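# Test four duct dampers and set working ones' sliders green

## Task

Four duct dampers sit on the table; some have a blade that slipped off its shaft and is stuck, which cannot be seen from outside. For each damper whose blade actually works, slide the cover of its status slider fully to the other end so the slider reads green; for each faulty one, leave the slider reading red. Every damper must still stand behind its own slider. A slider only counts if it stays in position without the robot holding it. At the end, release everything and move the grippers away.

## Robot and tools

Robot: two six-joint arms with parallel grippers, named left_arm and right_arm. The names do not describe image sides. left_arm is mounted at (-0.028, +0.301, 0) m and right_arm at (+0.032, -0.378, 0) m in the scene frame, both nearly unrotated. Scene frame: origin on the table top midway between the arms, +x out over the table, +z up, left_arm on the +y side. All positions and velocities in results use this frame, in metres, m/s and rad/s.

execute_actions takes "actions", a list holding one item or nothing, plus optional "pictures" (true/false; images are included by default).
- Empty list: no command, just returns the current state.
- Motion: {"rows": [...], "steps": n}. n is 1 to 15 control steps of 1/30 s each (default 15). Each row is used for one step; if there are fewer rows than steps, the last row repeats.
- Wait: {"steps": n} without rows, n up to 300; the robot keeps heading to the last target meanwhile.
Each row is one flat list of 14 numbers covering both arms, always all 14 even if one arm stays still: left_arm's waist, shoulder, elbow, forearm roll, wrist pitch, wrist roll, gripper opening, then the same seven for right_arm. The six joint values are absolute target angles in radians, in the same form as the Joint positions line, not offsets. Stated ranges: waist -6.283..6.283, shoulder -2.304..2.304, elbow -4.224..0.061, forearm roll -6.283..6.283, wrist pitch -2.164..2.164, wrist roll -6.283..6.283. True ends may differ by up to 0.010 rad. A call is refused (nothing sent) if a target exceeds a stated end by more than 0.010 rad and is beyond the joint's current angle. Targets beyond the real end are clipped; "joint sent to its limit" then appears, possibly about an earlier action. The opening is a unitless value from -1 (closed) to +1 (fully open, 0.084 m pad gap).

Motion behaviour: joint targets move at most 3.14 rad/s with about 0.16 s of acceleration, and all joints of an arm are timed to arrive together. Per step a target is kept within 0.623 rad of the measured angle, and if the targets would carry the gripper more than 70 mm from where it is, they are scaled back, so large moves take several calls. Arms keep moving toward the last row between calls until they settle or a step is HELD.

Result lines: a state line per arm with end_effector_position (point between the closed finger pads, roughly 2 cm behind the fingertips; fingertips move about 10 mm forward as they close), end_effector_quat_wxyz, and velocities. The reported position gets less accurate at long reach. Joint positions / Joint velocities: one block per arm, six joints then the pad gap in metres. grip_measured: the measured opening on the command scale. Joint torques: total drive output per joint, offset and noisy, nonzero even in free air. "joint command not followed": a clearance check altered or blocked targets on some steps. HELD: your row was partly or fully not sent on that step. MOTOR HOT warns from 65 °C; at 80 °C an OVER-TEMPERATURE FAULT brakes that arm until it cools. A TORQUE FAULT occurs when contact torque reaches a load limit (N m: waist 52.2, shoulder 52.2, elbow 43.5, forearm roll 23.4, wrist pitch 16.5, wrist roll 16.5): the arm backs off that joint, pauses 10 s and drops the rest of the call.

Gripping: gripper fingers point along its +z and close along its y. To hold something, command an opening well below grip_measured; the lower, the firmer (about 24 N per pad, up to roughly 6 cm wide objects). Closing fast can squeeze harder. Commanding the read grip_measured still presses lightly.

Cameras: cam_left_wrist (672x504) and cam_right_wrist (672x504), each fixed to its hand; calibrations are given per camera (pinhole plus radial distortion, world-to-camera transform) with small errors. zoom_image takes "camera" (one of those two names) and "region" [x0, y0, x1, y1] in pixels of that camera's latest image, origin top-left, at most 504x504, and returns a finer view without moving anything.

read_manual returns the URDF licence texts only. finished_scene takes "scene" (the current scene number) and ends and grades it irreversibly; replying without a tool call also ends things.

Strategy notes: a damper's condition is only revealed by trying its blade or shaft (a working one turns, a jammed one resists); judge from motion and torques, not looks. Slide each working damper's slider cover fully so it shows green and stays there on its own. Avoid: knocking anything off the table, tipping or shifting dampers away from their sliders, hard pushes or slams, letting the arms touch each other, and long loaded holds that heat the motors. Finish by opening the grippers and retracting both arms clear.

Each tool is called after "Request:" as name(argument=value, ...) on one line, values as JSON.

## Session

Request:
execute_actions(actions=[])

Scene clock: 0.00 s of 6600.00 s.
left_arm: end_effector_position=(-0.1600, +0.8315, +0.2764) grip_measured=+1.00 end_effector_quat_wxyz=(+0.726, +0.138, +0.665, -0.109) end_effector_velocity=(-0.000, -0.000, +0.000) end_effector_angular_velocity=(-0.001, +0.000, -0.000) | right_arm: end_effector_position=(+0.5972, -0.1733, +0.2687) grip_measured=+1.00 end_effector_quat_wxyz=(-0.004, -0.112, +0.915, +0.388) end_effector_velocity=(+0.000, +0.000, +0.000) end_effector_angular_velocity=(+0.000, -0.001, +0.000)
Joint positions: left_arm=[ 2.105 -1.131 -1.715 -0.81  -2.083 -0.357  0.084] | right_arm=[ 0.014 -0.578 -1.222  0.993 -1.017  2.238  0.084]
Joint velocities: left_arm=[ 0.     0.     0.     0.    -0.    -0.001 -0.   ] | right_arm=[ 0.     0.001 -0.    -0.     0.     0.     0.   ]
Joint torques (N m, as the arm reports them, + toward a larger angle): no reading

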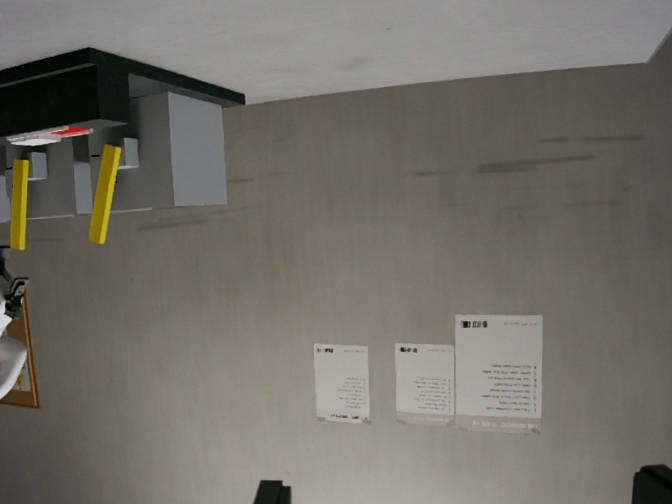

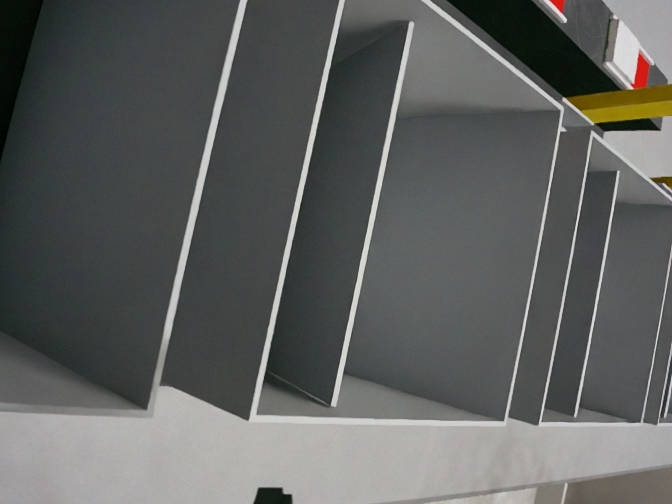

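Request:
zoom_image(camera="cam_left_wrist", region=[0, 30, 260, 260])

Request:
zoom_image(camera="cam_right_wrist", region=[472, 0, 672, 200])

Region (0, 30, 260, 260) of cam_left_wrist's 672x504 image, scaled by 1.938, with more detail than that image has; it fills the top 446 rows of this view, and the rest is white.

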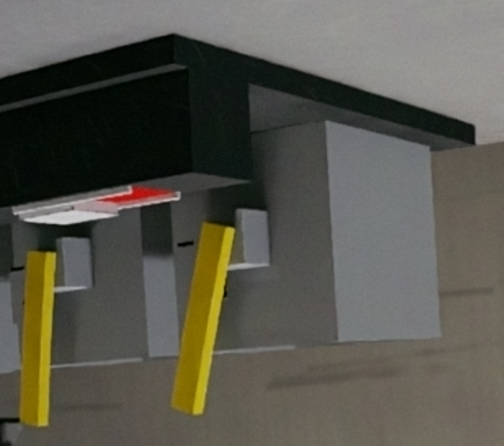

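Region (472, 0, 672, 200) of cam_right_wrist's 672x504 image, scaled by 2.520, with more detail than that image has.

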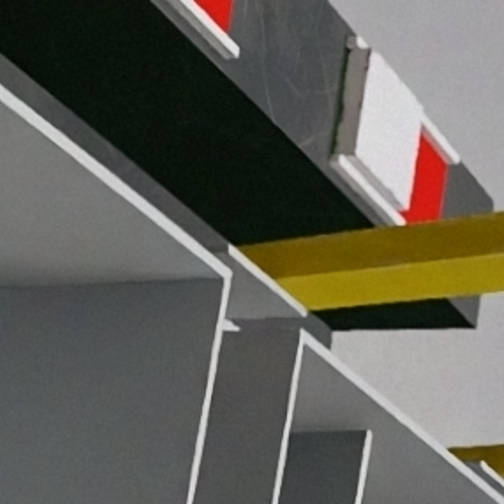

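Request:
execute_actions(actions=[{"rows": [[-0.581, 0.457, -0.689, 0.251, -0.866, -0.721, 1, 0.696, 0.599, -0.608, -0.284, -0.963, 0.870, 1]], "steps": 15}], pictures=false)

Request:
execute_actions(actions=[{"steps": 45}])

Scene clock: 120.50 s of 6600.00 s.
left_arm: end_effector_position=(+0.0146, +0.7265, +0.2808) grip_measured=+1.00 end_effector_quat_wxyz=(+0.427, +0.289, +0.791, -0.328) end_effector_velocity=(+0.273, -0.362, -0.009) end_effector_angular_velocity=(+0.728, +1.369, -1.665) | right_arm: end_effector_position=(+0.3890, -0.1075, +0.3174) grip_measured=+1.00 end_effector_quat_wxyz=(-0.013, -0.577, +0.776, +0.256) end_effector_velocity=(-0.436, -0.043, +0.182) end_effector_angular_velocity=(-0.172, -1.322, +2.717)
Joint positions: left_arm=[ 1.699 -0.723 -1.305 -0.4   -1.673 -0.544  0.084] | right_arm=[ 0.347 -0.188 -0.918  0.602 -0.99   1.846  0.084]
Joint velocities: left_arm=[-1.118  1.119  1.115  1.118  1.113 -0.355 -0.   ] | right_arm=[ 0.774  1.22   0.685 -1.219  0.059 -1.217 -0.   ]
Joint torques (N m, as the arm reports them, + toward a larger angle): left_arm=[ -4.02  50.4  -13.24  -0.45  -1.99  -0.37] | right_arm=[ -0.68  19.52 -23.34  -2.26  -0.77  -0.58]
Steps of this call (steps 1 to 90: nothing new was sent; then 117.00 s passed at rest; steps 91 to 105: all 15 steps of this action). Readings (joint positions):
91: left_arm=[2.105 -1.131 -1.715 -0.810 -2.083 -0.357] | right_arm=[0.014 -0.578 -1.221 0.993 -1.017 2.238]
92: left_arm=[2.102 -1.127 -1.710 -0.806 -2.078 -0.360] | right_arm=[0.017 -0.574 -1.217 0.989 -1.016 2.233]
94: left_arm=[2.059 -1.084 -1.662 -0.759 -2.030 -0.388] | right_arm=[0.059 -0.532 -1.173 0.945 -1.011 2.189]
98: left_arm=[1.936 -0.960 -1.542 -0.638 -1.910 -0.451] | right_arm=[0.164 -0.425 -1.079 0.840 -1.004 2.084]
105: the state above

Scene clock: 122.00 s of 6600.00 s.
left_arm: end_effector_position=(+0.3142, +0.2179, +0.4392) grip_measured=+1.00 end_effector_quat_wxyz=(-0.023, +0.981, +0.109, +0.157) end_effector_velocity=(-0.123, -0.475, +0.041) end_effector_angular_velocity=(-0.033, -0.221, -1.455) | right_arm: end_effector_position=(+0.2876, -0.2226, +0.4450) grip_measured=+1.00 end_effector_quat_wxyz=(+0.000, +0.985, -0.000, +0.174) end_effector_velocity=(+0.000, -0.000, +0.000) end_effector_angular_velocity=(+0.001, -0.001, -0.000)
Joint positions: left_arm=[-0.363  0.428 -0.699  0.24  -0.88  -0.718  0.084] | right_arm=[ 0.696  0.599 -0.608 -0.284 -0.963  0.87   0.084]
Joint velocities: left_arm=[-1.422  0.187  0.063  0.069  0.093 -0.018 -0.   ] | right_arm=[-0.     0.001  0.    -0.     0.     0.     0.   ]
Joint torques (N m, as the arm reports them, + toward a larger angle): left_arm=[ -5.59   8.4  -20.79   0.09  -0.23  -0.12] | right_arm=[ -1.49   3.74 -25.08  -1.98   0.15  -0.07]
Steps of this call (steps 1 to 45: the robot went on to your last target). Readings (joint positions):
1: left_arm=[1.661 -0.685 -1.267 -0.362 -1.635 -0.555] | right_arm=[0.373 -0.146 -0.895 0.560 -0.988 1.805]
2: left_arm=[1.621 -0.645 -1.228 -0.323 -1.595 -0.567] | right_arm=[0.398 -0.101 -0.872 0.516 -0.986 1.760]
4: left_arm=[1.536 -0.560 -1.149 -0.240 -1.509 -0.589] | right_arm=[0.447 -0.006 -0.829 0.420 -0.983 1.665]
8: left_arm=[1.337 -0.362 -1.005 -0.086 -1.317 -0.630] | right_arm=[0.535 0.204 -0.752 0.198 -0.976 1.441]
45: the state above
camera_calibration (this result's frames):
cam_left_wrist: T_world_to_cam=[[0.213878, -0.976859, -0.00182364, 0.179092], [-0.930303, -0.203114, -0.305418, 0.538985], [0.29798, 0.0670187, -0.952216, 0.442881], [0, 0, 0, 1]] pos_world=[0.331146, 0.254742, 0.586661]
cam_right_wrist: T_world_to_cam=[[-0.00954936, -0.999933, -0.00649212, -0.183955], [-0.945397, 0.0111434, -0.32573, 0.479947], [0.325781, 0.00302712, -0.945441, 0.462407], [0, 0, 0, 1]] pos_world=[0.30134, -0.190691, 0.592317]

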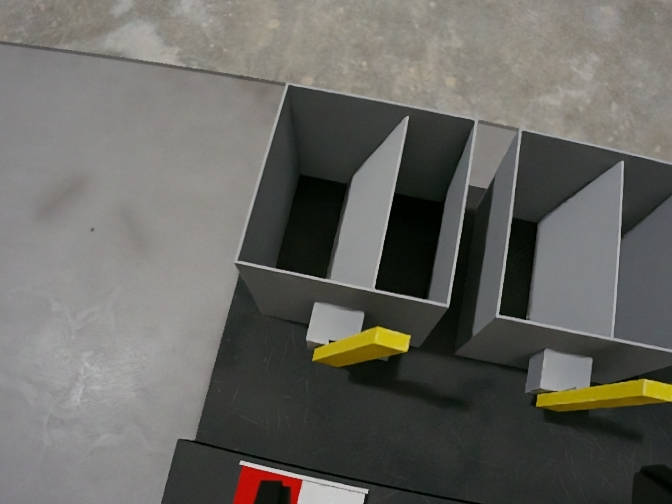

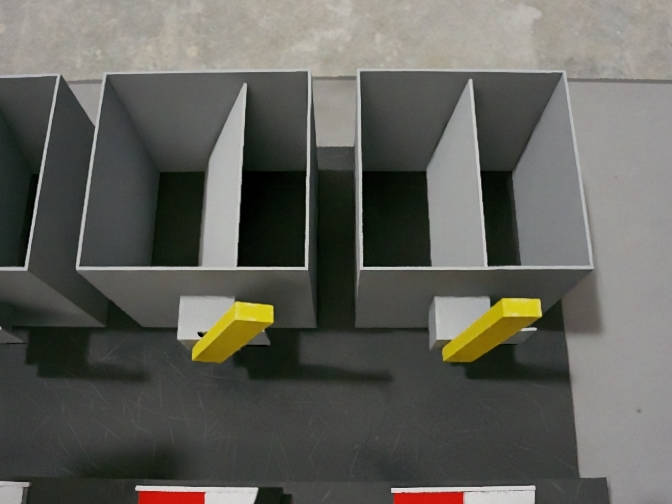

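Request:
execute_actions(actions=[{"rows": [[-0.581, 0.457, -0.689, 0.251, -0.866, -0.721, 1, 0.696, 0.599, -0.608, 0.0, -1.207, 0.736, 1]], "steps": 15}])

Scene clock: 161.00 s of 6600.00 s.
left_arm: end_effector_position=(+0.2877, +0.1477, +0.4454) grip_measured=+1.00 end_effector_quat_wxyz=(+0.000, +0.985, -0.000, +0.174) end_effector_velocity=(-0.000, -0.000, -0.001) end_effector_angular_velocity=(-0.000, +0.001, +0.001) | right_arm: end_effector_position=(+0.2043, -0.2226, +0.4302) grip_measured=+1.00 end_effector_quat_wxyz=(+0.000, +1.000, -0.000, +0.001) end_effector_velocity=(-0.003, +0.000, -0.000) end_effector_angular_velocity=(+0.000, +0.013, +0.002)
Joint positions: left_arm=[-0.581  0.457 -0.689  0.251 -0.866 -0.721  0.084] | right_arm=[ 0.696  0.599 -0.608 -0.001 -1.206  0.736  0.084]
Joint velocities: left_arm=[-0.    -0.     0.001 -0.     0.001 -0.002  0.   ] | right_arm=[-0.    -0.001  0.     0.01  -0.009 -0.005 -0.   ]
Joint torques (N m, as the arm reports them, + toward a larger angle): left_arm=[ -4.17   6.49 -20.8   -0.03   0.08  -0.24] | right_arm=[ -0.87   2.75 -25.1   -1.25  -0.04   0.1 ]
Steps of this call (steps 1 to 30: the robot went on to your last target; steps 31 to 90: nothing new was sent; then 35.50 s passed at rest; steps 91 to 105: all 15 steps of this action). Readings (joint positions):
91: left_arm=[-0.581 0.457 -0.689 0.251 -0.866 -0.721] | right_arm=[0.696 0.599 -0.608 -0.284 -0.963 0.870]
92: left_arm=[-0.581 0.457 -0.689 0.251 -0.866 -0.721] | right_arm=[0.696 0.599 -0.608 -0.279 -0.967 0.868]
94: left_arm=[-0.581 0.457 -0.689 0.251 -0.866 -0.721] | right_arm=[0.696 0.599 -0.608 -0.228 -1.012 0.843]
98: left_arm=[-0.581 0.457 -0.689 0.251 -0.866 -0.721] | right_arm=[0.696 0.599 -0.608 -0.037 -1.174 0.754]
105: the state above
camera_calibration (this result's frames):
cam_left_wrist: T_world_to_cam=[[-0.00770843, -0.999919, 0.0100906, 0.178123], [-0.942004, 0.00387546, -0.33558, 0.488149], [0.335514, -0.0120922, -0.941958, 0.457763], [0, 0, 0, 1]] pos_world=[0.307625, 0.181752, 0.593209]
cam_right_wrist: T_world_to_cam=[[-0.0115689, -0.999928, -0.00311244, -0.185824], [-0.999808, 0.0115183, 0.0158271, 0.26068], [-0.0157901, 0.00329495, -0.99987, 0.568859], [0, 0, 0, 1]] pos_world=[0.267462, -0.190688, 0.564081]

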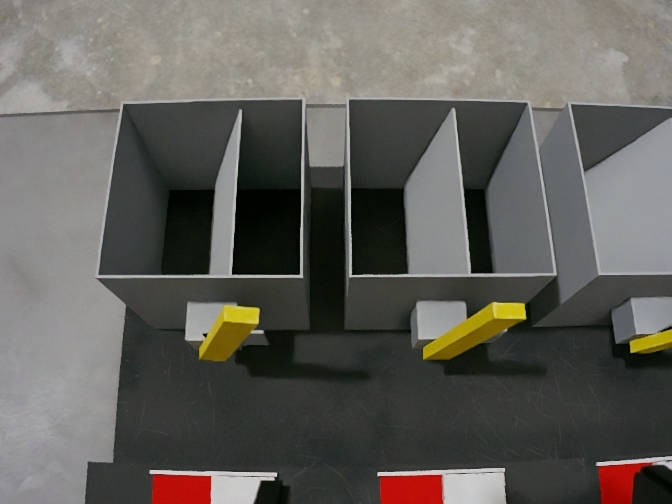

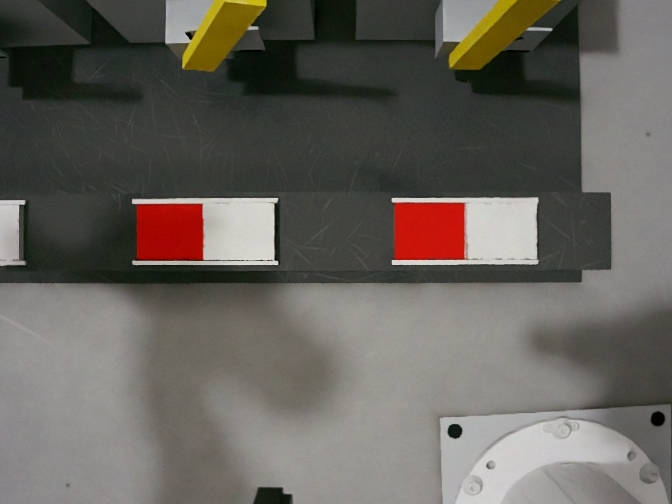

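Request:
zoom_image(camera="cam_right_wrist", region=[120, 0, 320, 100])

Request:
zoom_image(camera="cam_right_wrist", region=[370, 170, 630, 300])

Request:
zoom_image(camera="cam_left_wrist", region=[150, 270, 350, 390])

Region (120, 0, 320, 100) of cam_right_wrist's 672x504 image, scaled by 2.520, with more detail than that image has.

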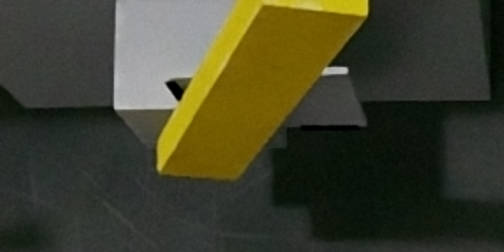

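Region (370, 170, 630, 300) of cam_right_wrist's 672x504 image, scaled by 1.938, with more detail than that image has.

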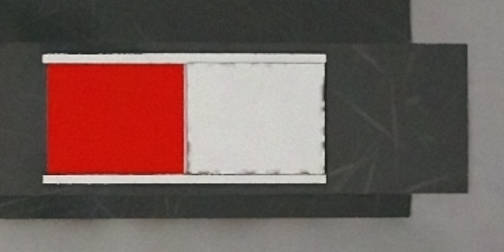

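Region (150, 270, 350, 390) of cam_left_wrist's 672x504 image, scaled by 2.520, with more detail than that image has; it fills the top 302 rows of this view, and the rest is white.

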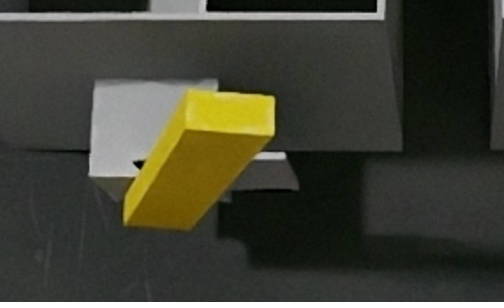

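Request:
execute_actions(actions=[{"rows": [[-0.022, -0.0928, -0.7835, 0.0, -0.6907, -0.026, -1, 0.6515, -0.1983, -0.9043, 0.0, -0.706, 0.6915, -1]], "steps": 15}], pictures=false)

Request:
execute_actions(actions=[{"steps": 15}])

Scene clock: 260.77 s of 6600.00 s.
left_arm: end_effector_position=(+0.3822, +0.2505, +0.3155) grip_measured=-1.00 end_effector_quat_wxyz=(-0.013, +0.999, -0.003, +0.032) end_effector_velocity=(+0.136, +0.315, -0.329) end_effector_angular_velocity=(-0.169, +0.572, +0.038) | right_arm: end_effector_position=(+0.3425, -0.1145, +0.3489) grip_measured=-1.00 end_effector_quat_wxyz=(-0.006, +1.000, -0.000, +0.007) end_effector_velocity=(+0.278, +0.200, -0.335) end_effector_angular_velocity=(-0.069, +0.079, -0.000)
Joint positions: left_arm=[-0.14   0.023 -0.764  0.053 -0.728 -0.176  0.   ] | right_arm=[ 0.664  0.051 -0.819  0.    -0.851  0.704  0.   ]
Joint velocities: left_arm=[ 0.984 -0.97  -0.165 -0.442  0.307  1.249  0.   ] | right_arm=[-0.066 -1.293 -0.44  -0.     0.748 -0.066  0.   ]
Joint torques (N m, as the arm reports them, + toward a larger angle): left_arm=[ -2.92  23.95 -18.14  -0.55  -0.28  -0.5 ] | right_arm=[  0.06  17.08 -22.78  -2.     0.02  -0.23]
Steps of this call (steps 1 to 15: the robot went on to your last target; steps 16 to 90: nothing new was sent; then 96.27 s passed at rest; steps 91 to 105: all 15 steps of this action). Readings (joint positions):
91: left_arm=[-0.581 0.457 -0.689 0.251 -0.866 -0.721] | right_arm=[0.696 0.599 -0.608 -0.000 -1.207 0.736]
92: left_arm=[-0.577 0.454 -0.690 0.249 -0.865 -0.716] | right_arm=[0.696 0.595 -0.610 -0.000 -1.203 0.736]
94: left_arm=[-0.532 0.412 -0.699 0.229 -0.850 -0.663] | right_arm=[0.692 0.546 -0.635 -0.000 -1.162 0.732]
98: left_arm=[-0.380 0.261 -0.723 0.161 -0.803 -0.481] | right_arm=[0.681 0.365 -0.712 0.000 -1.033 0.721]
105: the state above

Scene clock: 261.27 s of 6600.00 s.
left_arm: end_effector_position=(+0.3952, +0.2901, +0.2754) grip_measured=-1.00 end_effector_quat_wxyz=(-0.000, +1.000, -0.000, +0.000) end_effector_velocity=(-0.001, +0.001, -0.003) end_effector_angular_velocity=(-0.001, +0.005, +0.001) | right_arm: end_effector_position=(+0.3924, -0.0800, +0.2757) grip_measured=-1.00 end_effector_quat_wxyz=(-0.000, +1.000, -0.000, +0.000) end_effector_velocity=(+0.000, -0.000, -0.004) end_effector_angular_velocity=(-0.004, +0.005, -0.000)
Joint positions: left_arm=[-0.023 -0.092 -0.784  0.    -0.691 -0.026  0.   ] | right_arm=[ 0.652 -0.197 -0.904 -0.    -0.706  0.692  0.   ]
Joint velocities: left_arm=[ 0.004 -0.006  0.001 -0.001  0.002  0.004  0.   ] | right_arm=[-0.001 -0.009 -0.    -0.     0.003 -0.     0.   ]
Joint torques (N m, as the arm reports them, + toward a larger angle): left_arm=[ -4.51  27.03 -18.5   -0.82  -0.34  -0.3 ] | right_arm=[ -1.72  23.54 -22.65  -2.88  -0.01  -0.18]
Steps of this call (steps 1 to 15: the robot went on to your last target). Readings (joint positions):
1: left_arm=[-0.107 -0.009 -0.769 0.038 -0.717 -0.135] | right_arm=[0.662 0.008 -0.833 0.000 -0.826 0.702]
2: left_arm=[-0.076 -0.039 -0.774 0.025 -0.708 -0.096] | right_arm=[0.660 -0.034 -0.848 0.000 -0.801 0.700]
4: left_arm=[-0.037 -0.079 -0.779 0.007 -0.696 -0.048] | right_arm=[0.656 -0.117 -0.876 0.000 -0.753 0.696]
8: left_arm=[-0.024 -0.090 -0.783 0.001 -0.691 -0.028] | right_arm=[0.652 -0.192 -0.900 -0.000 -0.711 0.692]
15: the state above
camera_calibration (this result's frames):
cam_left_wrist: T_world_to_cam=[[-0.00413027, -0.999922, 0.0117814, 0.321095], [-0.999965, 0.00421489, 0.0071662, 0.460249], [-0.0072153, -0.0117514, -0.999905, 0.414575], [0, 0, 0, 1]] pos_world=[0.46455, 0.324002, 0.407454]
cam_right_wrist: T_world_to_cam=[[-0.0115364, -0.999925, -0.00412207, -0.0413012], [-0.999796, 0.0114664, 0.0166116, 0.449249], [-0.0165631, 0.00431287, -0.999854, 0.417246], [0, 0, 0, 1]] pos_world=[0.455591, -0.0482489, 0.409552]

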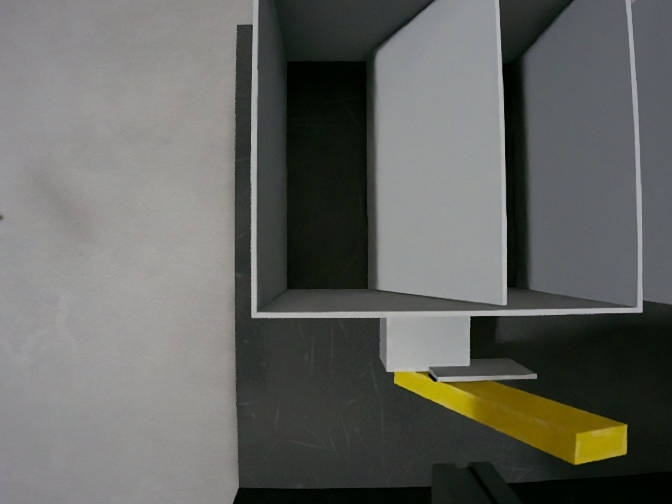

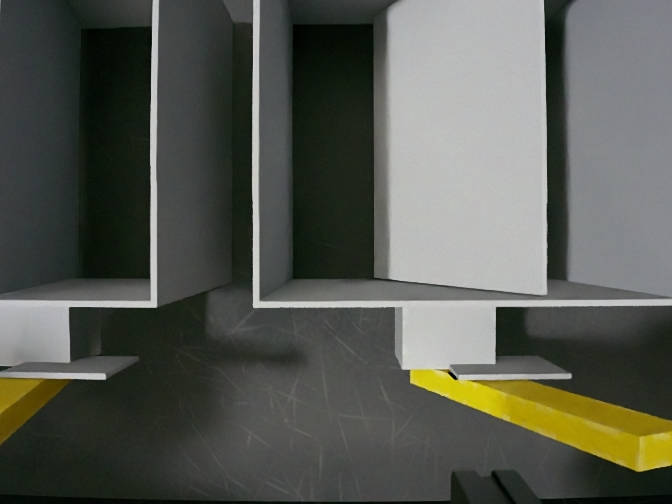

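Request:
execute_actions(actions=[{"rows": [[-0.022, -0.1926, -0.7354, 0.0, -0.5428, -0.026, -1, 0.6515, -0.2901, -0.8587, 0.0, -0.5686, 0.6915, -1]], "steps": 12}], pictures=false)

Request:
execute_actions(actions=[{"rows": [
[-0.0298, -0.1932, -0.7361, 0.0, -0.5429, -0.0338, -1, 0.6457, -0.2857, -0.8530, 0.0, -0.5673, 0.6857, -1],
[-0.0377, -0.1937, -0.7367, 0.0, -0.5431, -0.0417, -1, 0.6399, -0.2812, -0.8472, 0.0, -0.5660, 0.6799, -1],
[-0.0455, -0.1943, -0.7374, 0.0, -0.5432, -0.0495, -1, 0.6341, -0.2768, -0.8415, 0.0, -0.5648, 0.6741, -1],
[-0.0533, -0.1948, -0.7381, 0.0, -0.5433, -0.0573, -1, 0.6283, -0.2723, -0.8358, 0.0, -0.5635, 0.6683, -1],
[-0.0612, -0.1954, -0.7387, 0.0, -0.5434, -0.0652, -1, 0.6225, -0.2679, -0.8300, 0.0, -0.5622, 0.6625, -1],
[-0.0690, -0.1959, -0.7394, 0.0, -0.5436, -0.0730, -1, 0.6167, -0.2634, -0.8243, 0.0, -0.5610, 0.6567, -1],
[-0.0768, -0.1965, -0.7401, 0.0, -0.5437, -0.0808, -1, 0.6108, -0.2590, -0.8186, 0.0, -0.5597, 0.6508, -1],
[-0.0847, -0.1970, -0.7407, 0.0, -0.5438, -0.0887, -1, 0.6050, -0.2545, -0.8128, 0.0, -0.5584, 0.6450, -1],
[-0.0925, -0.1976, -0.7414, 0.0, -0.5439, -0.0965, -1, 0.5992, -0.2501, -0.8071, 0.0, -0.5571, 0.6392, -1],
[-0.1003, -0.1981, -0.7421, 0.0, -0.5441, -0.1043, -1, 0.5934, -0.2456, -0.8014, 0.0, -0.5559, 0.6334, -1],
[-0.1082, -0.1987, -0.7427, 0.0, -0.5442, -0.1122, -1, 0.5876, -0.2412, -0.7956, 0.0, -0.5546, 0.6276, -1],
[-0.1160, -0.1992, -0.7434, 0.0, -0.5443, -0.1200, -1, 0.5818, -0.2367, -0.7899, 0.0, -0.5533, 0.6218, -1]
], "steps": 15}])

Scene clock: 361.77 s of 6600.00 s.
left_arm: end_effector_position=(+0.3954, +0.2903, +0.2157) grip_measured=-1.00 end_effector_quat_wxyz=(+0.000, +1.000, +0.000, +0.000) end_effector_velocity=(+0.007, -0.000, +0.003) end_effector_angular_velocity=(-0.001, -0.022, +0.002) | right_arm: end_effector_position=(+0.3925, -0.0799, +0.2157) grip_measured=-1.00 end_effector_quat_wxyz=(-0.000, +1.000, -0.000, +0.000) end_effector_velocity=(+0.004, +0.003, +0.001) end_effector_angular_velocity=(+0.010, -0.012, -0.000)
Joint positions: left_arm=[-0.022 -0.191 -0.736  0.    -0.544 -0.026  0.   ] | right_arm=[ 0.652 -0.289 -0.859  0.    -0.569  0.691  0.   ]
Joint velocities: left_arm=[ 0.     0.001 -0.006  0.     0.015 -0.002  0.   ] | right_arm=[-0.    -0.    -0.003  0.     0.013 -0.     0.   ]
Joint torques (N m, as the arm reports them, + toward a larger angle): left_arm=[ -4.37  29.3  -16.67  -0.52  -0.36  -0.27] | right_arm=[  0.85  20.68 -21.94  -1.92  -0.42  -0.36]
Steps of this call (steps 1 to 15: the robot went on to your last target; steps 16 to 90: nothing new was sent; then 97.10 s passed at rest; steps 91 to 102: all 12 steps of this action). Readings (joint positions):
91: left_arm=[-0.022 -0.093 -0.783 0.000 -0.691 -0.026] | right_arm=[0.652 -0.198 -0.904 0.000 -0.706 0.692]
92: left_arm=[-0.022 -0.095 -0.783 0.000 -0.686 -0.026] | right_arm=[0.652 -0.201 -0.903 0.000 -0.701 0.692]
94: left_arm=[-0.022 -0.126 -0.769 0.000 -0.635 -0.026] | right_arm=[0.652 -0.231 -0.890 0.000 -0.651 0.691]
98: left_arm=[-0.022 -0.190 -0.735 -0.000 -0.552 -0.026] | right_arm=[0.651 -0.288 -0.858 -0.000 -0.577 0.692]
102: the state above

Scene clock: 362.27 s of 6600.00 s.
left_arm: end_effector_position=(+0.3952, +0.2516, +0.2151) grip_measured=-1.00 end_effector_quat_wxyz=(+0.000, +1.000, -0.000, +0.000) end_effector_velocity=(-0.001, -0.027, -0.000) end_effector_angular_velocity=(-0.000, -0.000, +0.004) | right_arm: end_effector_position=(+0.3926, -0.1187, +0.2152) grip_measured=-1.00 end_effector_quat_wxyz=(-0.000, +1.000, -0.001, +0.000) end_effector_velocity=(-0.001, -0.025, -0.001) end_effector_angular_velocity=(+0.001, -0.002, +0.003)
Joint positions: left_arm=[-0.113 -0.199 -0.743  0.    -0.544 -0.116  0.   ] | right_arm=[ 0.584 -0.238 -0.792  0.    -0.553  0.624  0.   ]
Joint velocities: left_arm=[-0.063 -0.005 -0.005 -0.    -0.    -0.067  0.   ] | right_arm=[-0.044  0.034  0.045  0.     0.013 -0.048  0.   ]
Joint torques (N m, as the arm reports them, + toward a larger angle): left_arm=[ -1.63  29.89 -16.92  -1.14  -0.45  -0.06] | right_arm=[  2.14  16.92 -21.58  -3.04  -0.3    0.05]
Steps of this call (steps 1 to 15: all 15 steps of this action). Readings (joint positions):
1: left_arm=[-0.022 -0.191 -0.736 0.000 -0.543 -0.026] | right_arm=[0.651 -0.289 -0.859 0.000 -0.569 0.691]
2: left_arm=[-0.024 -0.192 -0.736 0.000 -0.543 -0.029] | right_arm=[0.650 -0.288 -0.858 0.000 -0.568 0.690]
4: left_arm=[-0.035 -0.193 -0.737 0.000 -0.543 -0.039] | right_arm=[0.642 -0.282 -0.849 0.000 -0.566 0.681]
8: left_arm=[-0.065 -0.195 -0.739 -0.000 -0.544 -0.069] | right_arm=[0.619 -0.265 -0.827 -0.000 -0.562 0.659]
15: the state above
camera_calibration (this result's frames):
cam_left_wrist: T_world_to_cam=[[-0.00426813, -0.99992, 0.0118752, 0.283359], [-0.99996, 0.00436134, 0.00783488, 0.460692], [-0.00788605, -0.0118413, -0.999899, 0.354046], [0, 0, 0, 1]] pos_world=[0.464674, 0.28552, 0.347036]
cam_right_wrist: T_world_to_cam=[[-0.0120268, -0.99992, -0.00389176, -0.0800837], [-0.999787, 0.0119597, 0.016835, 0.450984], [-0.0167871, 0.00409341, -0.999851, 0.356961], [0, 0, 0, 1]] pos_world=[0.455917, -0.0869321, 0.349004]

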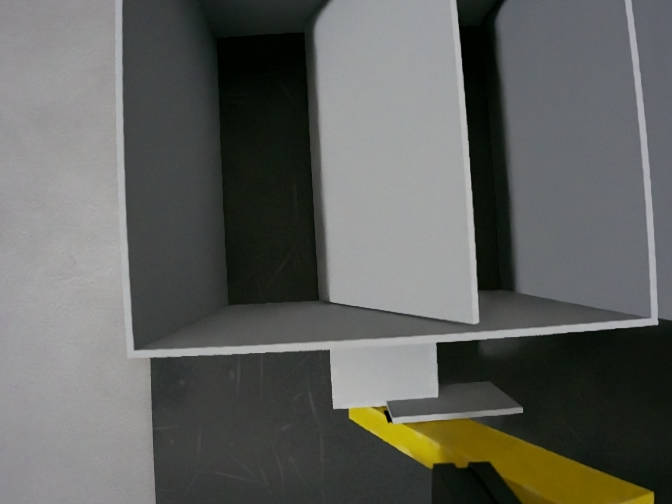

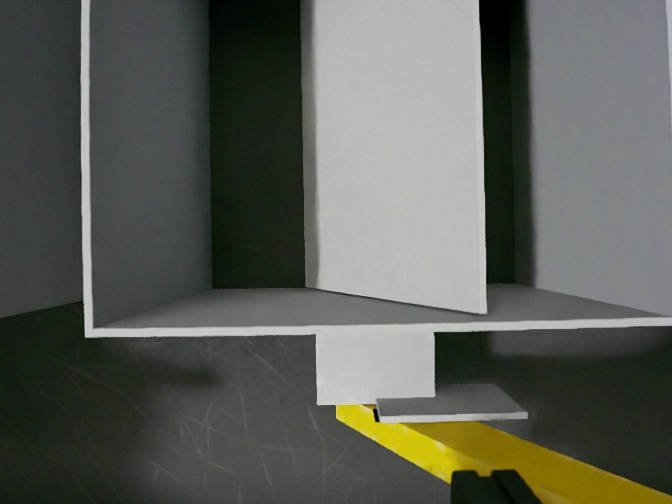

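Request:
execute_actions(actions=[{"rows": [[-0.116, -0.1073, -0.7865, 0.0, -0.6792, -0.12, -1, 0.5818, -0.1476, -0.832, 0.0, -0.6844, 0.6218, -1]], "steps": 8}], pictures=false)

Request:
execute_actions(actions=[{"rows": [[-0.136, -0.3594, -1.0455, 0.0, -0.6861, -0.14, 1, 0.4271, -0.3368, -1.015, 0.0, -0.6783, 0.4671, 0.7]], "steps": 15}])

Scene clock: 482.53 s of 6600.00 s.
left_arm: end_effector_position=(+0.3973, +0.2500, +0.2697) grip_measured=-1.00 end_effector_quat_wxyz=(+0.000, +1.000, +0.000, +0.004) end_effector_velocity=(-0.025, +0.003, +0.027) end_effector_angular_velocity=(+0.009, +0.077, +0.002) | right_arm: end_effector_position=(+0.3937, -0.1191, +0.2692) grip_measured=-1.00 end_effector_quat_wxyz=(-0.002, +1.000, -0.000, +0.002) end_effector_velocity=(-0.020, -0.014, +0.028) end_effector_angular_velocity=(-0.041, +0.057, +0.001)
Joint positions: left_arm=[-0.116 -0.109 -0.787  0.    -0.671 -0.12   0.   ] | right_arm=[ 0.582 -0.15  -0.832  0.    -0.677  0.622  0.   ]
Joint velocities: left_arm=[ 0.001  0.055 -0.008 -0.001 -0.142 -0.001  0.   ] | right_arm=[ 0.001  0.057 -0.007 -0.001 -0.134  0.     0.   ]
Joint torques (N m, as the arm reports them, + toward a larger angle): left_arm=[ -4.71  14.62 -15.03  -0.78  -0.41  -0.23] | right_arm=[ -0.72   8.77 -19.98  -2.85   0.25  -0.56]
Steps of this call (steps 1 to 15: the robot went on to your last target; steps 16 to 90: nothing new was sent; then 117.00 s passed at rest; steps 91 to 98: all 8 steps of this action). Readings (joint positions):
91: left_arm=[-0.116 -0.199 -0.743 -0.000 -0.544 -0.120] | right_arm=[0.582 -0.237 -0.790 -0.000 -0.553 0.622]
92: left_arm=[-0.116 -0.197 -0.744 -0.000 -0.550 -0.120] | right_arm=[0.582 -0.234 -0.791 -0.000 -0.559 0.622]
94: left_arm=[-0.116 -0.166 -0.757 -0.000 -0.599 -0.120] | right_arm=[0.582 -0.203 -0.803 -0.000 -0.608 0.622]
98: the state above

Scene clock: 483.03 s of 6600.00 s.
left_arm: end_effector_position=(+0.4897, +0.2284, +0.2506) grip_measured=+0.99 end_effector_quat_wxyz=(+0.000, +1.000, +0.000, +0.000) end_effector_velocity=(+0.003, -0.001, +0.000) end_effector_angular_velocity=(-0.000, -0.001, -0.001) | right_arm: end_effector_position=(+0.4898, -0.1468, +0.2502) grip_measured=+0.70 end_effector_quat_wxyz=(+0.000, +1.000, -0.000, -0.000) end_effector_velocity=(+0.003, -0.001, -0.000) end_effector_angular_velocity=(-0.000, +0.000, +0.002)
Joint positions: left_arm=[-0.136 -0.357 -1.044 -0.    -0.686 -0.14   0.084] | right_arm=[ 0.428 -0.336 -1.014  0.    -0.678  0.468  0.073]
Joint velocities: left_arm=[-0.001 -0.007 -0.01  -0.    -0.002  0.     0.02 ] | right_arm=[-0.003 -0.005 -0.006  0.    -0.001 -0.005 -0.   ]
Joint torques (N m, as the arm reports them, + toward a larger angle): left_arm=[ -4.32  37.31 -17.97  -0.85  -0.35  -0.28] | right_arm=[  0.87  23.45 -22.24  -2.14  -0.17  -0.05]
Steps of this call (steps 1 to 15: all 15 steps of this action). Readings (joint positions):
1: left_arm=[-0.116 -0.108 -0.787 -0.000 -0.675 -0.120] | right_arm=[0.582 -0.149 -0.832 0.000 -0.681 0.622]
2: left_arm=[-0.116 -0.112 -0.790 -0.000 -0.677 -0.120] | right_arm=[0.579 -0.153 -0.836 0.000 -0.683 0.618]
4: left_arm=[-0.120 -0.159 -0.840 -0.000 -0.681 -0.124] | right_arm=[0.541 -0.199 -0.882 0.000 -0.683 0.578]
8: left_arm=[-0.133 -0.320 -1.004 0.000 -0.683 -0.137] | right_arm=[0.444 -0.316 -0.993 -0.000 -0.678 0.486]
15: the state above
camera_calibration (this result's frames):
cam_left_wrist: T_world_to_cam=[[-0.00355822, -0.999922, 0.011975, 0.259818], [-0.999966, 0.0036463, 0.00734123, 0.555237], [-0.00738432, -0.0119485, -0.999901, 0.38985], [0, 0, 0, 1]] pos_world=[0.559021, 0.262431, 0.382624]
cam_right_wrist: T_world_to_cam=[[-0.0110739, -0.999933, -0.00346149, -0.107513], [-0.999788, 0.011012, 0.0174096, 0.547553], [-0.0173704, 0.00365355, -0.999842, 0.393979], [0, 0, 0, 1]] pos_world=[0.55309, -0.114975, 0.384012]

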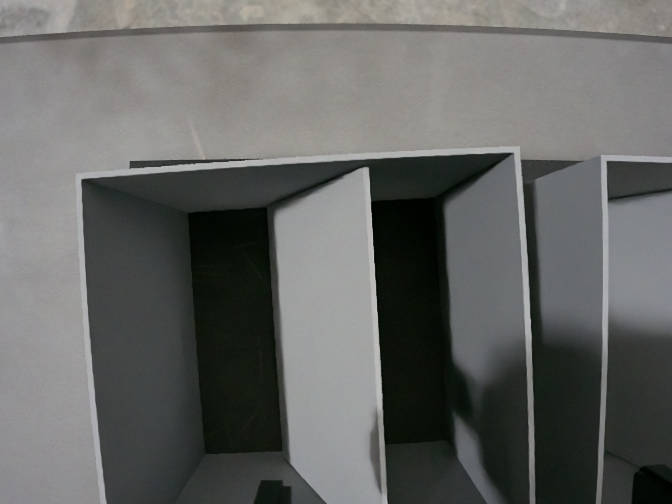

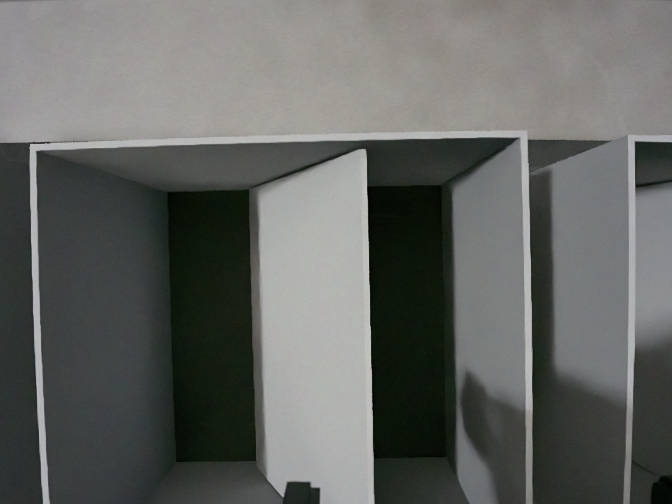

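Request:
execute_actions(actions=[{"rows": [
[-0.136, -0.3703, -1.0419, 0.0, -0.6717, -0.14, 1, 0.4341, -0.3518, -1.0169, 0.0, -0.6650, 0.4741, 0.7],
[-0.136, -0.3811, -1.0383, 0.0, -0.6572, -0.14, 1, 0.4341, -0.3629, -1.0133, 0.0, -0.6503, 0.4741, 0.7],
[-0.136, -0.3920, -1.0347, 0.0, -0.6428, -0.14, 1, 0.4341, -0.3739, -1.0096, 0.0, -0.6357, 0.4741, 0.7],
[-0.136, -0.4028, -1.0311, 0.0, -0.6283, -0.14, 1, 0.4341, -0.3849, -1.0060, 0.0, -0.6210, 0.4741, 0.7],
[-0.136, -0.4137, -1.0275, 0.0, -0.6139, -0.14, 1, 0.4341, -0.3960, -1.0024, 0.0, -0.6064, 0.4741, 0.7],
[-0.136, -0.4246, -1.0240, 0.0, -0.5994, -0.14, 1, 0.4341, -0.4070, -0.9988, 0.0, -0.5918, 0.4741, 0.7],
[-0.136, -0.4354, -1.0204, 0.0, -0.5850, -0.14, 1, 0.4341, -0.4180, -0.9952, 0.0, -0.5771, 0.4741, 0.7],
[-0.136, -0.4463, -1.0168, 0.0, -0.5705, -0.14, 1, 0.4341, -0.4291, -0.9915, 0.0, -0.5625, 0.4741, 0.7],
[-0.136, -0.4571, -1.0132, 0.0, -0.5561, -0.14, 1, 0.4341, -0.4401, -0.9879, 0.0, -0.5478, 0.4741, 0.7],
[-0.136, -0.4680, -1.0096, 0.0, -0.5416, -0.14, 1, 0.4341, -0.4511, -0.9843, 0.0, -0.5332, 0.4741, 0.7],
[-0.136, -0.4788, -1.0060, 0.0, -0.5272, -0.14, 1, 0.4341, -0.4622, -0.9807, 0.0, -0.5185, 0.4741, 0.7],
[-0.136, -0.4897, -1.0024, 0.0, -0.5127, -0.14, 1, 0.4341, -0.4732, -0.9771, 0.0, -0.5039, 0.4741, 0.7]
], "steps": 15}])

Scene clock: 542.80 s of 6600.00 s.
left_arm: end_effector_position=(+0.4892, +0.2284, +0.1680) grip_measured=+1.00 end_effector_quat_wxyz=(-0.000, +1.000, +0.000, -0.002) end_effector_velocity=(-0.012, +0.002, -0.069) end_effector_angular_velocity=(+0.002, +0.018, +0.001) | right_arm: end_effector_position=(+0.4896, -0.1435, +0.1683) grip_measured=+0.70 end_effector_quat_wxyz=(+0.001, +1.000, -0.000, -0.001) end_effector_velocity=(-0.008, -0.004, -0.066) end_effector_angular_velocity=(-0.004, +0.008, +0.000)
Joint positions: left_arm=[-0.136 -0.486 -1.003 -0.    -0.52  -0.14   0.084] | right_arm=[ 0.434 -0.469 -0.978 -0.    -0.512  0.474  0.073]
Joint velocities: left_arm=[ 0.    -0.104  0.043 -0.     0.129 -0.001  0.   ] | right_arm=[ 0.    -0.102  0.04  -0.     0.133  0.     0.   ]
Joint torques (N m, as the arm reports them, + toward a larger angle): left_arm=[ -4.07  58.4  -21.88  -0.9   -0.51  -0.22] | right_arm=[ -3.11  30.48 -27.68  -2.55  -0.42  -0.2 ]
Steps of this call (steps 1 to 15: the robot went on to your last target; steps 16 to 90: nothing new was sent; then 56.27 s passed at rest; steps 91 to 105: all 15 steps of this action). Readings (joint positions):
91: left_arm=[-0.136 -0.359 -1.045 0.000 -0.686 -0.140] | right_arm=[0.427 -0.337 -1.015 -0.000 -0.678 0.467]
92: left_arm=[-0.136 -0.361 -1.045 0.000 -0.682 -0.140] | right_arm=[0.428 -0.340 -1.016 -0.000 -0.675 0.469]
94: left_arm=[-0.136 -0.375 -1.041 0.000 -0.663 -0.140] | right_arm=[0.433 -0.357 -1.015 0.000 -0.656 0.473]
98: left_arm=[-0.136 -0.418 -1.026 -0.000 -0.609 -0.140] | right_arm=[0.434 -0.400 -1.001 -0.000 -0.601 0.474]
105: the state above
camera_calibration (this result's frames):
cam_left_wrist: T_world_to_cam=[[-0.00356411, -0.999928, 0.0114248, 0.260887], [-0.999928, 0.00369458, 0.0114192, 0.554675], [-0.0114606, -0.0113832, -0.99987, 0.309131], [0, 0, 0, 1]] pos_world=[0.559108, 0.262337, 0.299776]
cam_right_wrist: T_world_to_cam=[[-0.0115898, -0.999931, -0.00198388, -0.10446], [-0.99973, 0.0115475, 0.0201581, 0.548372], [-0.0201338, 0.00221697, -0.999795, 0.313136], [0, 0, 0, 1]] pos_world=[0.553318, -0.111479, 0.30181]

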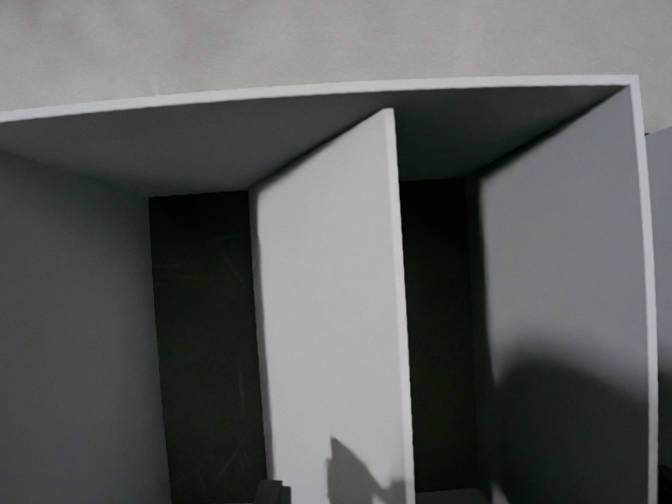

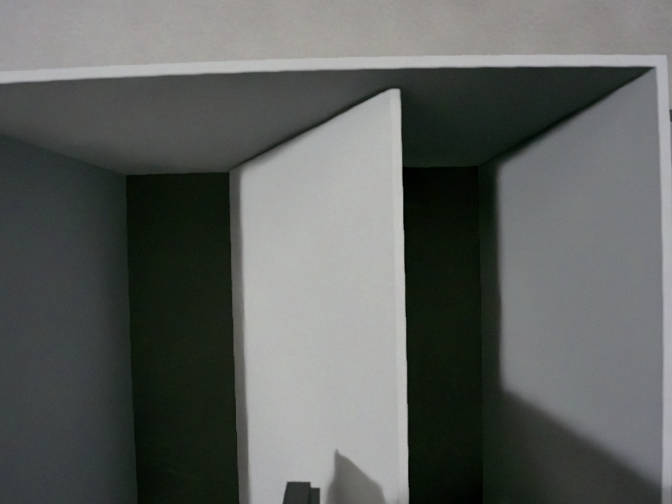

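Request:
execute_actions(actions=[{"rows": [
[-0.136, -0.4897, -1.0024, 0.0, -0.5127, -0.14, 0.9, 0.4341, -0.4732, -0.9771, 0.0, -0.5039, 0.4741, 0.63],
[-0.136, -0.4897, -1.0024, 0.0, -0.5127, -0.14, 0.8, 0.4341, -0.4732, -0.9771, 0.0, -0.5039, 0.4741, 0.56],
[-0.136, -0.4897, -1.0024, 0.0, -0.5127, -0.14, 0.7, 0.4341, -0.4732, -0.9771, 0.0, -0.5039, 0.4741, 0.49],
[-0.136, -0.4897, -1.0024, 0.0, -0.5127, -0.14, 0.6, 0.4341, -0.4732, -0.9771, 0.0, -0.5039, 0.4741, 0.42],
[-0.136, -0.4897, -1.0024, 0.0, -0.5127, -0.14, 0.5, 0.4341, -0.4732, -0.9771, 0.0, -0.5039, 0.4741, 0.35],
[-0.136, -0.4897, -1.0024, 0.0, -0.5127, -0.14, 0.42, 0.4341, -0.4732, -0.9771, 0.0, -0.5039, 0.4741, 0.28],
[-0.136, -0.4897, -1.0024, 0.0, -0.5127, -0.14, 0.34, 0.4341, -0.4732, -0.9771, 0.0, -0.5039, 0.4741, 0.21],
[-0.136, -0.4897, -1.0024, 0.0, -0.5127, -0.14, 0.26, 0.4341, -0.4732, -0.9771, 0.0, -0.5039, 0.4741, 0.14],
[-0.136, -0.4897, -1.0024, 0.0, -0.5127, -0.14, 0.18, 0.4341, -0.4732, -0.9771, 0.0, -0.5039, 0.4741, 0.07],
[-0.136, -0.4897, -1.0024, 0.0, -0.5127, -0.14, 0.10, 0.4341, -0.4732, -0.9771, 0.0, -0.5039, 0.4741, 0.0],
[-0.136, -0.4897, -1.0024, 0.0, -0.5127, -0.14, 0.02, 0.4341, -0.4732, -0.9771, 0.0, -0.5039, 0.4741, -0.06],
[-0.136, -0.4897, -1.0024, 0.0, -0.5127, -0.14, -0.06, 0.4341, -0.4732, -0.9771, 0.0, -0.5039, 0.4741, -0.12],
[-0.136, -0.4897, -1.0024, 0.0, -0.5127, -0.14, -0.14, 0.4341, -0.4732, -0.9771, 0.0, -0.5039, 0.4741, -0.18],
[-0.136, -0.4897, -1.0024, 0.0, -0.5127, -0.14, -0.2, 0.4341, -0.4732, -0.9771, 0.0, -0.5039, 0.4741, -0.2],
[-0.136, -0.4897, -1.0024, 0.0, -0.5127, -0.14, -0.2, 0.4341, -0.4732, -0.9771, 0.0, -0.5039, 0.4741, -0.2]
], "steps": 15}])

Scene clock: 570.57 s of 6600.00 s.
left_arm: end_effector_position=(+0.4903, +0.2282, +0.1662) grip_measured=-0.20 end_effector_quat_wxyz=(+0.000, +1.000, +0.000, +0.000) end_effector_velocity=(-0.001, +0.003, -0.002) end_effector_angular_velocity=(+0.001, +0.002, +0.004) | right_arm: end_effector_position=(+0.4902, -0.1432, +0.1661) grip_measured=+0.28 end_effector_quat_wxyz=(+0.000, +1.000, -0.000, -0.000) end_effector_velocity=(+0.000, +0.000, -0.000) end_effector_angular_velocity=(+0.001, -0.001, -0.001)
Joint positions: left_arm=[-0.136 -0.49  -1.003 -0.    -0.513 -0.14   0.035] | right_arm=[ 0.434 -0.473 -0.977 -0.    -0.504  0.474  0.056]
Joint velocities: left_arm=[ 0.005 -0.002  0.003  0.002  0.003 -0.002 -0.013] | right_arm=[ 0.    -0.    -0.     0.     0.001  0.001  0.   ]
Joint torques (N m, as the arm reports them, + toward a larger angle): left_arm=[ -3.03  38.19 -15.66  -0.27  -0.55  -0.08] | right_arm=[  1.05  22.36 -22.03  -1.74   0.27   0.23]
Steps of this call (steps 1 to 15: the robot went on to your last target; steps 16 to 90: nothing new was sent; then 24.27 s passed at rest; steps 91 to 105: all 15 steps of this action). Readings (joint positions):
91: left_arm=[-0.136 -0.490 -1.002 -0.000 -0.513 -0.140] | right_arm=[0.434 -0.473 -0.977 0.000 -0.504 0.474]
92: left_arm=[-0.136 -0.490 -1.002 0.000 -0.513 -0.140] | right_arm=[0.434 -0.473 -0.977 0.000 -0.504 0.474]
94: left_arm=[-0.136 -0.490 -1.003 -0.000 -0.513 -0.140] | right_arm=[0.434 -0.473 -0.977 -0.000 -0.504 0.474]
98: left_arm=[-0.136 -0.490 -1.003 -0.000 -0.513 -0.140] | right_arm=[0.434 -0.473 -0.977 -0.000 -0.505 0.474]
105: the state above
camera_calibration (this result's frames):
cam_left_wrist: T_world_to_cam=[[-0.00362198, -0.999922, 0.0119511, 0.260671], [-0.999965, 0.00371246, 0.00755758, 0.556419], [-0.00760136, -0.0119233, -0.9999, 0.305554], [0, 0, 0, 1]] pos_world=[0.559666, 0.262228, 0.298203]
cam_right_wrist: T_world_to_cam=[[-0.0114179, -0.99993, -0.00322548, -0.104018], [-0.999777, 0.0113587, 0.0177921, 0.549427], [-0.0177542, 0.00342791, -0.999837, 0.30997], [0, 0, 0, 1]] pos_world=[0.55362, -0.111314, 0.299808]

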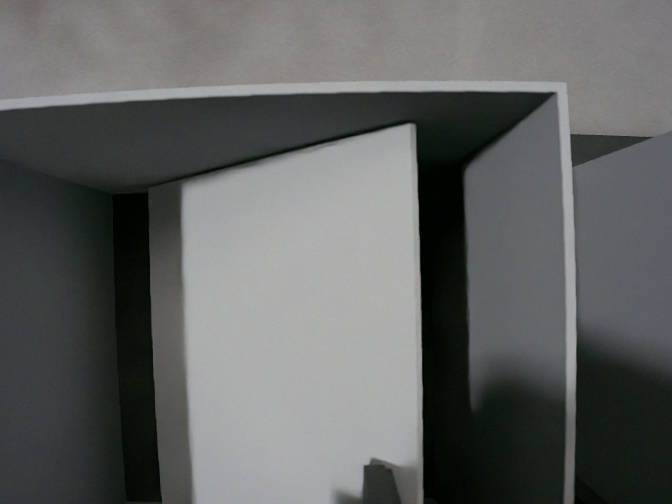

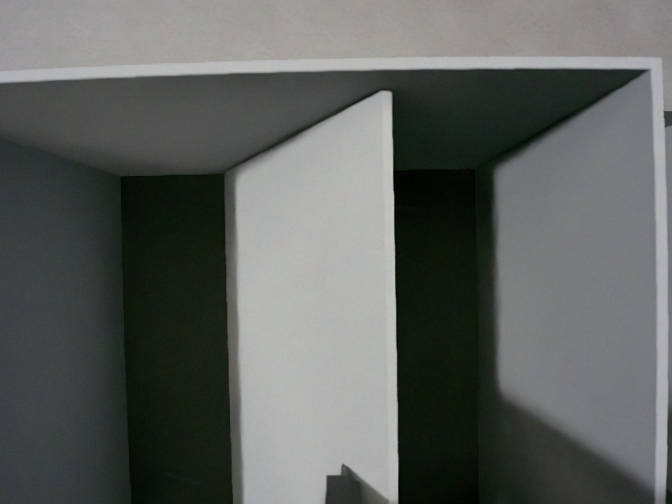

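Request:
execute_actions(actions=[{"rows": [
[-0.136, -0.4897, -1.0024, 0.0, -0.5127, -0.14, 0.2, 0.4341, -0.4732, -0.9771, 0.0, -0.5039, 0.4741, 0.3],
[-0.136, -0.4897, -1.0024, 0.0, -0.5127, -0.14, 0.6, 0.4341, -0.4732, -0.9771, 0.0, -0.5039, 0.4741, 0.6],
[-0.136, -0.4897, -1.0024, 0.0, -0.5127, -0.14, 0.9, 0.4341, -0.4732, -0.9771, 0.0, -0.5039, 0.4741, 0.7],
[-0.136, -0.4897, -1.0024, 0.0, -0.5127, -0.14, 0.9, 0.4341, -0.4732, -0.9771, 0.0, -0.5039, 0.4741, 0.7],
[-0.136, -0.4897, -1.0024, 0.0, -0.5127, -0.14, 0.9, 0.4341, -0.4732, -0.9771, 0.0, -0.5039, 0.4741, 0.7],
[-0.136, -0.4680, -1.0096, 0.0, -0.5416, -0.14, 0.9, 0.4341, -0.4511, -0.9843, 0.0, -0.5332, 0.4741, 0.7],
[-0.136, -0.4463, -1.0168, 0.0, -0.5705, -0.14, 0.9, 0.4341, -0.4291, -0.9915, 0.0, -0.5625, 0.4741, 0.7],
[-0.136, -0.4246, -1.0240, 0.0, -0.5994, -0.14, 0.9, 0.4341, -0.4070, -0.9988, 0.0, -0.5918, 0.4741, 0.7],
[-0.136, -0.4028, -1.0311, 0.0, -0.6283, -0.14, 0.9, 0.4341, -0.3849, -1.0060, 0.0, -0.6210, 0.4741, 0.7],
[-0.136, -0.3811, -1.0383, 0.0, -0.6572, -0.14, 0.9, 0.4341, -0.3629, -1.0133, 0.0, -0.6503, 0.4741, 0.7],
[-0.136, -0.3594, -1.0455, 0.0, -0.6861, -0.14, 1, 0.4341, -0.3408, -1.0205, 0.0, -0.6796, 0.4741, 0.7]
], "steps": 13}], pictures=false)

Request:
execute_actions(actions=[{"rows": [[-0.4472, -0.4768, -1.2103, 0.0, -0.7336, -0.4512, 1, 0.0967, -0.2226, -0.8686, 0.0, -0.646, 0.1367, 1]], "steps": 15}], pictures=false)

Request:
execute_actions(actions=[{"steps": 8}])

Scene clock: 626.27 s of 6600.00 s.
left_arm: end_effector_position=(+0.4921, +0.2280, +0.2361) grip_measured=+1.00 end_effector_quat_wxyz=(+0.000, +1.000, +0.000, +0.002) end_effector_velocity=(+0.016, -0.002, +0.344) end_effector_angular_velocity=(-0.016, -0.114, -0.000) | right_arm: end_effector_position=(+0.4923, -0.1421, +0.2357) grip_measured=+0.70 end_effector_quat_wxyz=(-0.001, +1.000, -0.000, +0.002) end_effector_velocity=(+0.011, +0.006, +0.338) end_effector_angular_velocity=(+0.045, -0.088, +0.000)
Joint positions: left_arm=[-0.136 -0.381 -1.039  0.    -0.654 -0.14   0.084] | right_arm=[ 0.434 -0.364 -1.014  0.    -0.646  0.474  0.073]
Joint velocities: left_arm=[ 0.     0.516 -0.195  0.001 -0.595 -0.     0.002] | right_arm=[ 0.     0.513 -0.194  0.001 -0.608 -0.     0.   ]
Joint torques (N m, as the arm reports them, + toward a larger angle): left_arm=[ -4.13   6.63 -10.98  -0.71   0.42  -0.29] | right_arm=[ -1.11   7.13 -14.81  -2.75   0.61  -0.27]
Steps of this call (steps 1 to 15: the robot went on to your last target; steps 16 to 90: nothing new was sent; then 52.27 s passed at rest; steps 91 to 103: all 13 steps of this action). Readings (joint positions):
91: left_arm=[-0.136 -0.490 -1.002 0.000 -0.513 -0.140] | right_arm=[0.434 -0.473 -0.977 0.000 -0.504 0.474]
92: left_arm=[-0.136 -0.490 -1.002 0.000 -0.513 -0.140] | right_arm=[0.434 -0.473 -0.977 0.000 -0.503 0.474]
94: left_arm=[-0.136 -0.490 -1.001 0.000 -0.513 -0.140] | right_arm=[0.434 -0.474 -0.977 0.000 -0.501 0.474]
98: left_arm=[-0.136 -0.478 -1.005 0.000 -0.533 -0.140] | right_arm=[0.434 -0.461 -0.980 0.000 -0.522 0.474]
103: the state above

Scene clock: 626.77 s of 6600.00 s.
left_arm: end_effector_position=(+0.4903, +0.0524, +0.2497) grip_measured=+1.00 end_effector_quat_wxyz=(-0.000, +1.000, -0.000, -0.000) end_effector_velocity=(-0.002, -0.024, +0.006) end_effector_angular_velocity=(+0.001, -0.001, +0.036) | right_arm: end_effector_position=(+0.4905, -0.3132, +0.2499) grip_measured=+1.00 end_effector_quat_wxyz=(+0.000, +1.000, -0.001, -0.000) end_effector_velocity=(-0.006, -0.024, -0.000) end_effector_angular_velocity=(+0.002, -0.003, +0.031)
Joint positions: left_arm=[-0.444 -0.476 -1.208 -0.    -0.733 -0.447  0.084] | right_arm=[ 0.101 -0.224 -0.87  -0.    -0.646  0.142  0.084]
Joint velocities: left_arm=[-0.039 -0.012 -0.032  0.002 -0.019 -0.077  0.   ] | right_arm=[-0.051  0.022  0.028  0.002  0.009 -0.083 -0.   ]
Joint torques (N m, as the arm reports them, + toward a larger angle): left_arm=[  0.7   45.08 -18.76  -0.49  -0.51  -0.4 ] | right_arm=[  1.37  21.67 -22.26  -1.18  -0.02   0.08]
Steps of this call (steps 1 to 15: all 15 steps of this action). Readings (joint positions):
1: left_arm=[-0.136 -0.368 -1.044 0.000 -0.669 -0.140] | right_arm=[0.434 -0.351 -1.019 0.000 -0.661 0.474]
2: left_arm=[-0.140 -0.364 -1.049 0.000 -0.677 -0.145] | right_arm=[0.430 -0.344 -1.019 0.000 -0.667 0.469]
4: left_arm=[-0.186 -0.384 -1.072 0.000 -0.685 -0.194] | right_arm=[0.384 -0.328 -0.995 0.000 -0.662 0.420]
8: left_arm=[-0.312 -0.430 -1.138 0.000 -0.707 -0.316] | right_arm=[0.249 -0.279 -0.935 0.000 -0.655 0.288]
15: the state above

Scene clock: 627.03 s of 6600.00 s.
left_arm: end_effector_position=(+0.4902, +0.0508, +0.2500) grip_measured=+1.00 end_effector_quat_wxyz=(-0.000, +1.000, +0.000, -0.000) end_effector_velocity=(-0.001, -0.003, +0.000) end_effector_angular_velocity=(-0.000, -0.001, -0.004) | right_arm: end_effector_position=(+0.4903, -0.3147, +0.2500) grip_measured=+1.00 end_effector_quat_wxyz=(-0.000, +1.000, -0.000, -0.000) end_effector_velocity=(-0.000, -0.003, +0.000) end_effector_angular_velocity=(-0.000, -0.000, -0.003)
Joint positions: left_arm=[-0.446 -0.477 -1.21   0.    -0.734 -0.451  0.084] | right_arm=[ 0.098 -0.223 -0.869  0.    -0.646  0.137  0.084]
Joint velocities: left_arm=[-0.005 -0.001 -0.002  0.    -0.    -0.001  0.   ] | right_arm=[-0.006  0.001  0.001 -0.     0.    -0.002  0.   ]
Joint torques (N m, as the arm reports them, + toward a larger angle): left_arm=[ -3.81  42.98 -18.81  -0.6   -0.41  -0.26] | right_arm=[ -2.84  22.24 -22.64  -2.43  -0.01   0.  ]
Steps of this call (steps 1 to 8: the robot went on to your last target). Readings (joint positions):
1: left_arm=[-0.445 -0.476 -1.209 -0.000 -0.733 -0.449] | right_arm=[0.100 -0.224 -0.870 -0.000 -0.646 0.140]
2: left_arm=[-0.445 -0.476 -1.209 0.000 -0.733 -0.450] | right_arm=[0.099 -0.223 -0.869 0.000 -0.646 0.138]
4: left_arm=[-0.446 -0.476 -1.210 0.000 -0.734 -0.451] | right_arm=[0.098 -0.223 -0.869 0.000 -0.646 0.137]
8: the state above
camera_calibration (this result's frames):
cam_left_wrist: T_world_to_cam=[[-0.00302596, -0.999926, 0.0117573, 0.0820031], [-0.999962, 0.00312222, 0.00817738, 0.556236], [-0.00821349, -0.0117321, -0.999897, 0.387506], [0, 0, 0, 1]] pos_world=[0.559646, 0.0848066, 0.381954]
cam_right_wrist: T_world_to_cam=[[-0.011046, -0.999933, -0.00348195, -0.275389], [-0.999788, 0.0109837, 0.0174223, 0.549903], [-0.0173829, 0.00367366, -0.999842, 0.394354], [0, 0, 0, 1]] pos_world=[0.553599, -0.282859, 0.383752]

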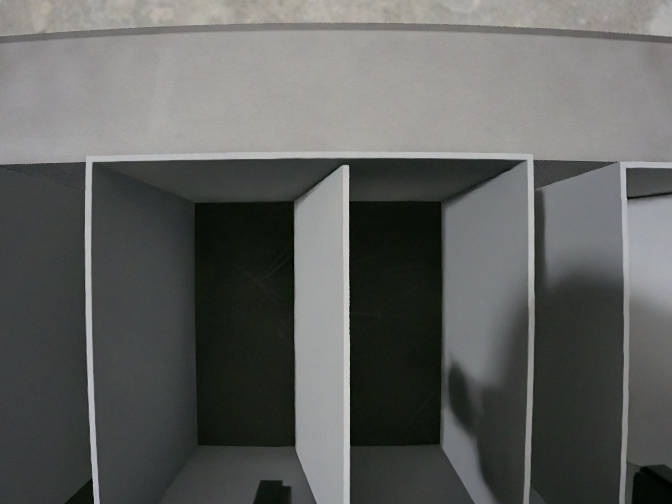

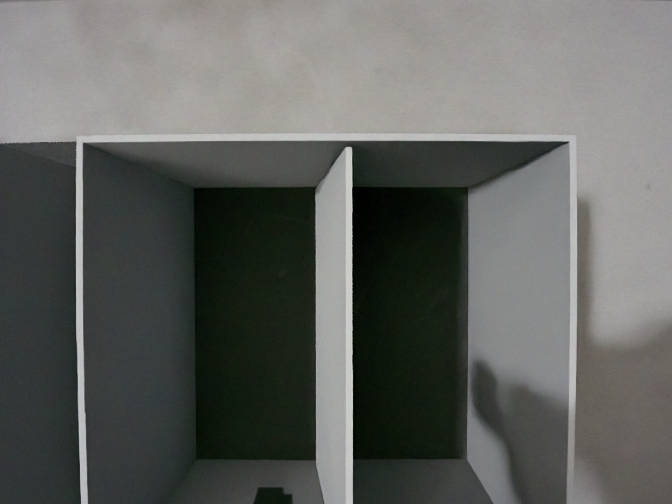

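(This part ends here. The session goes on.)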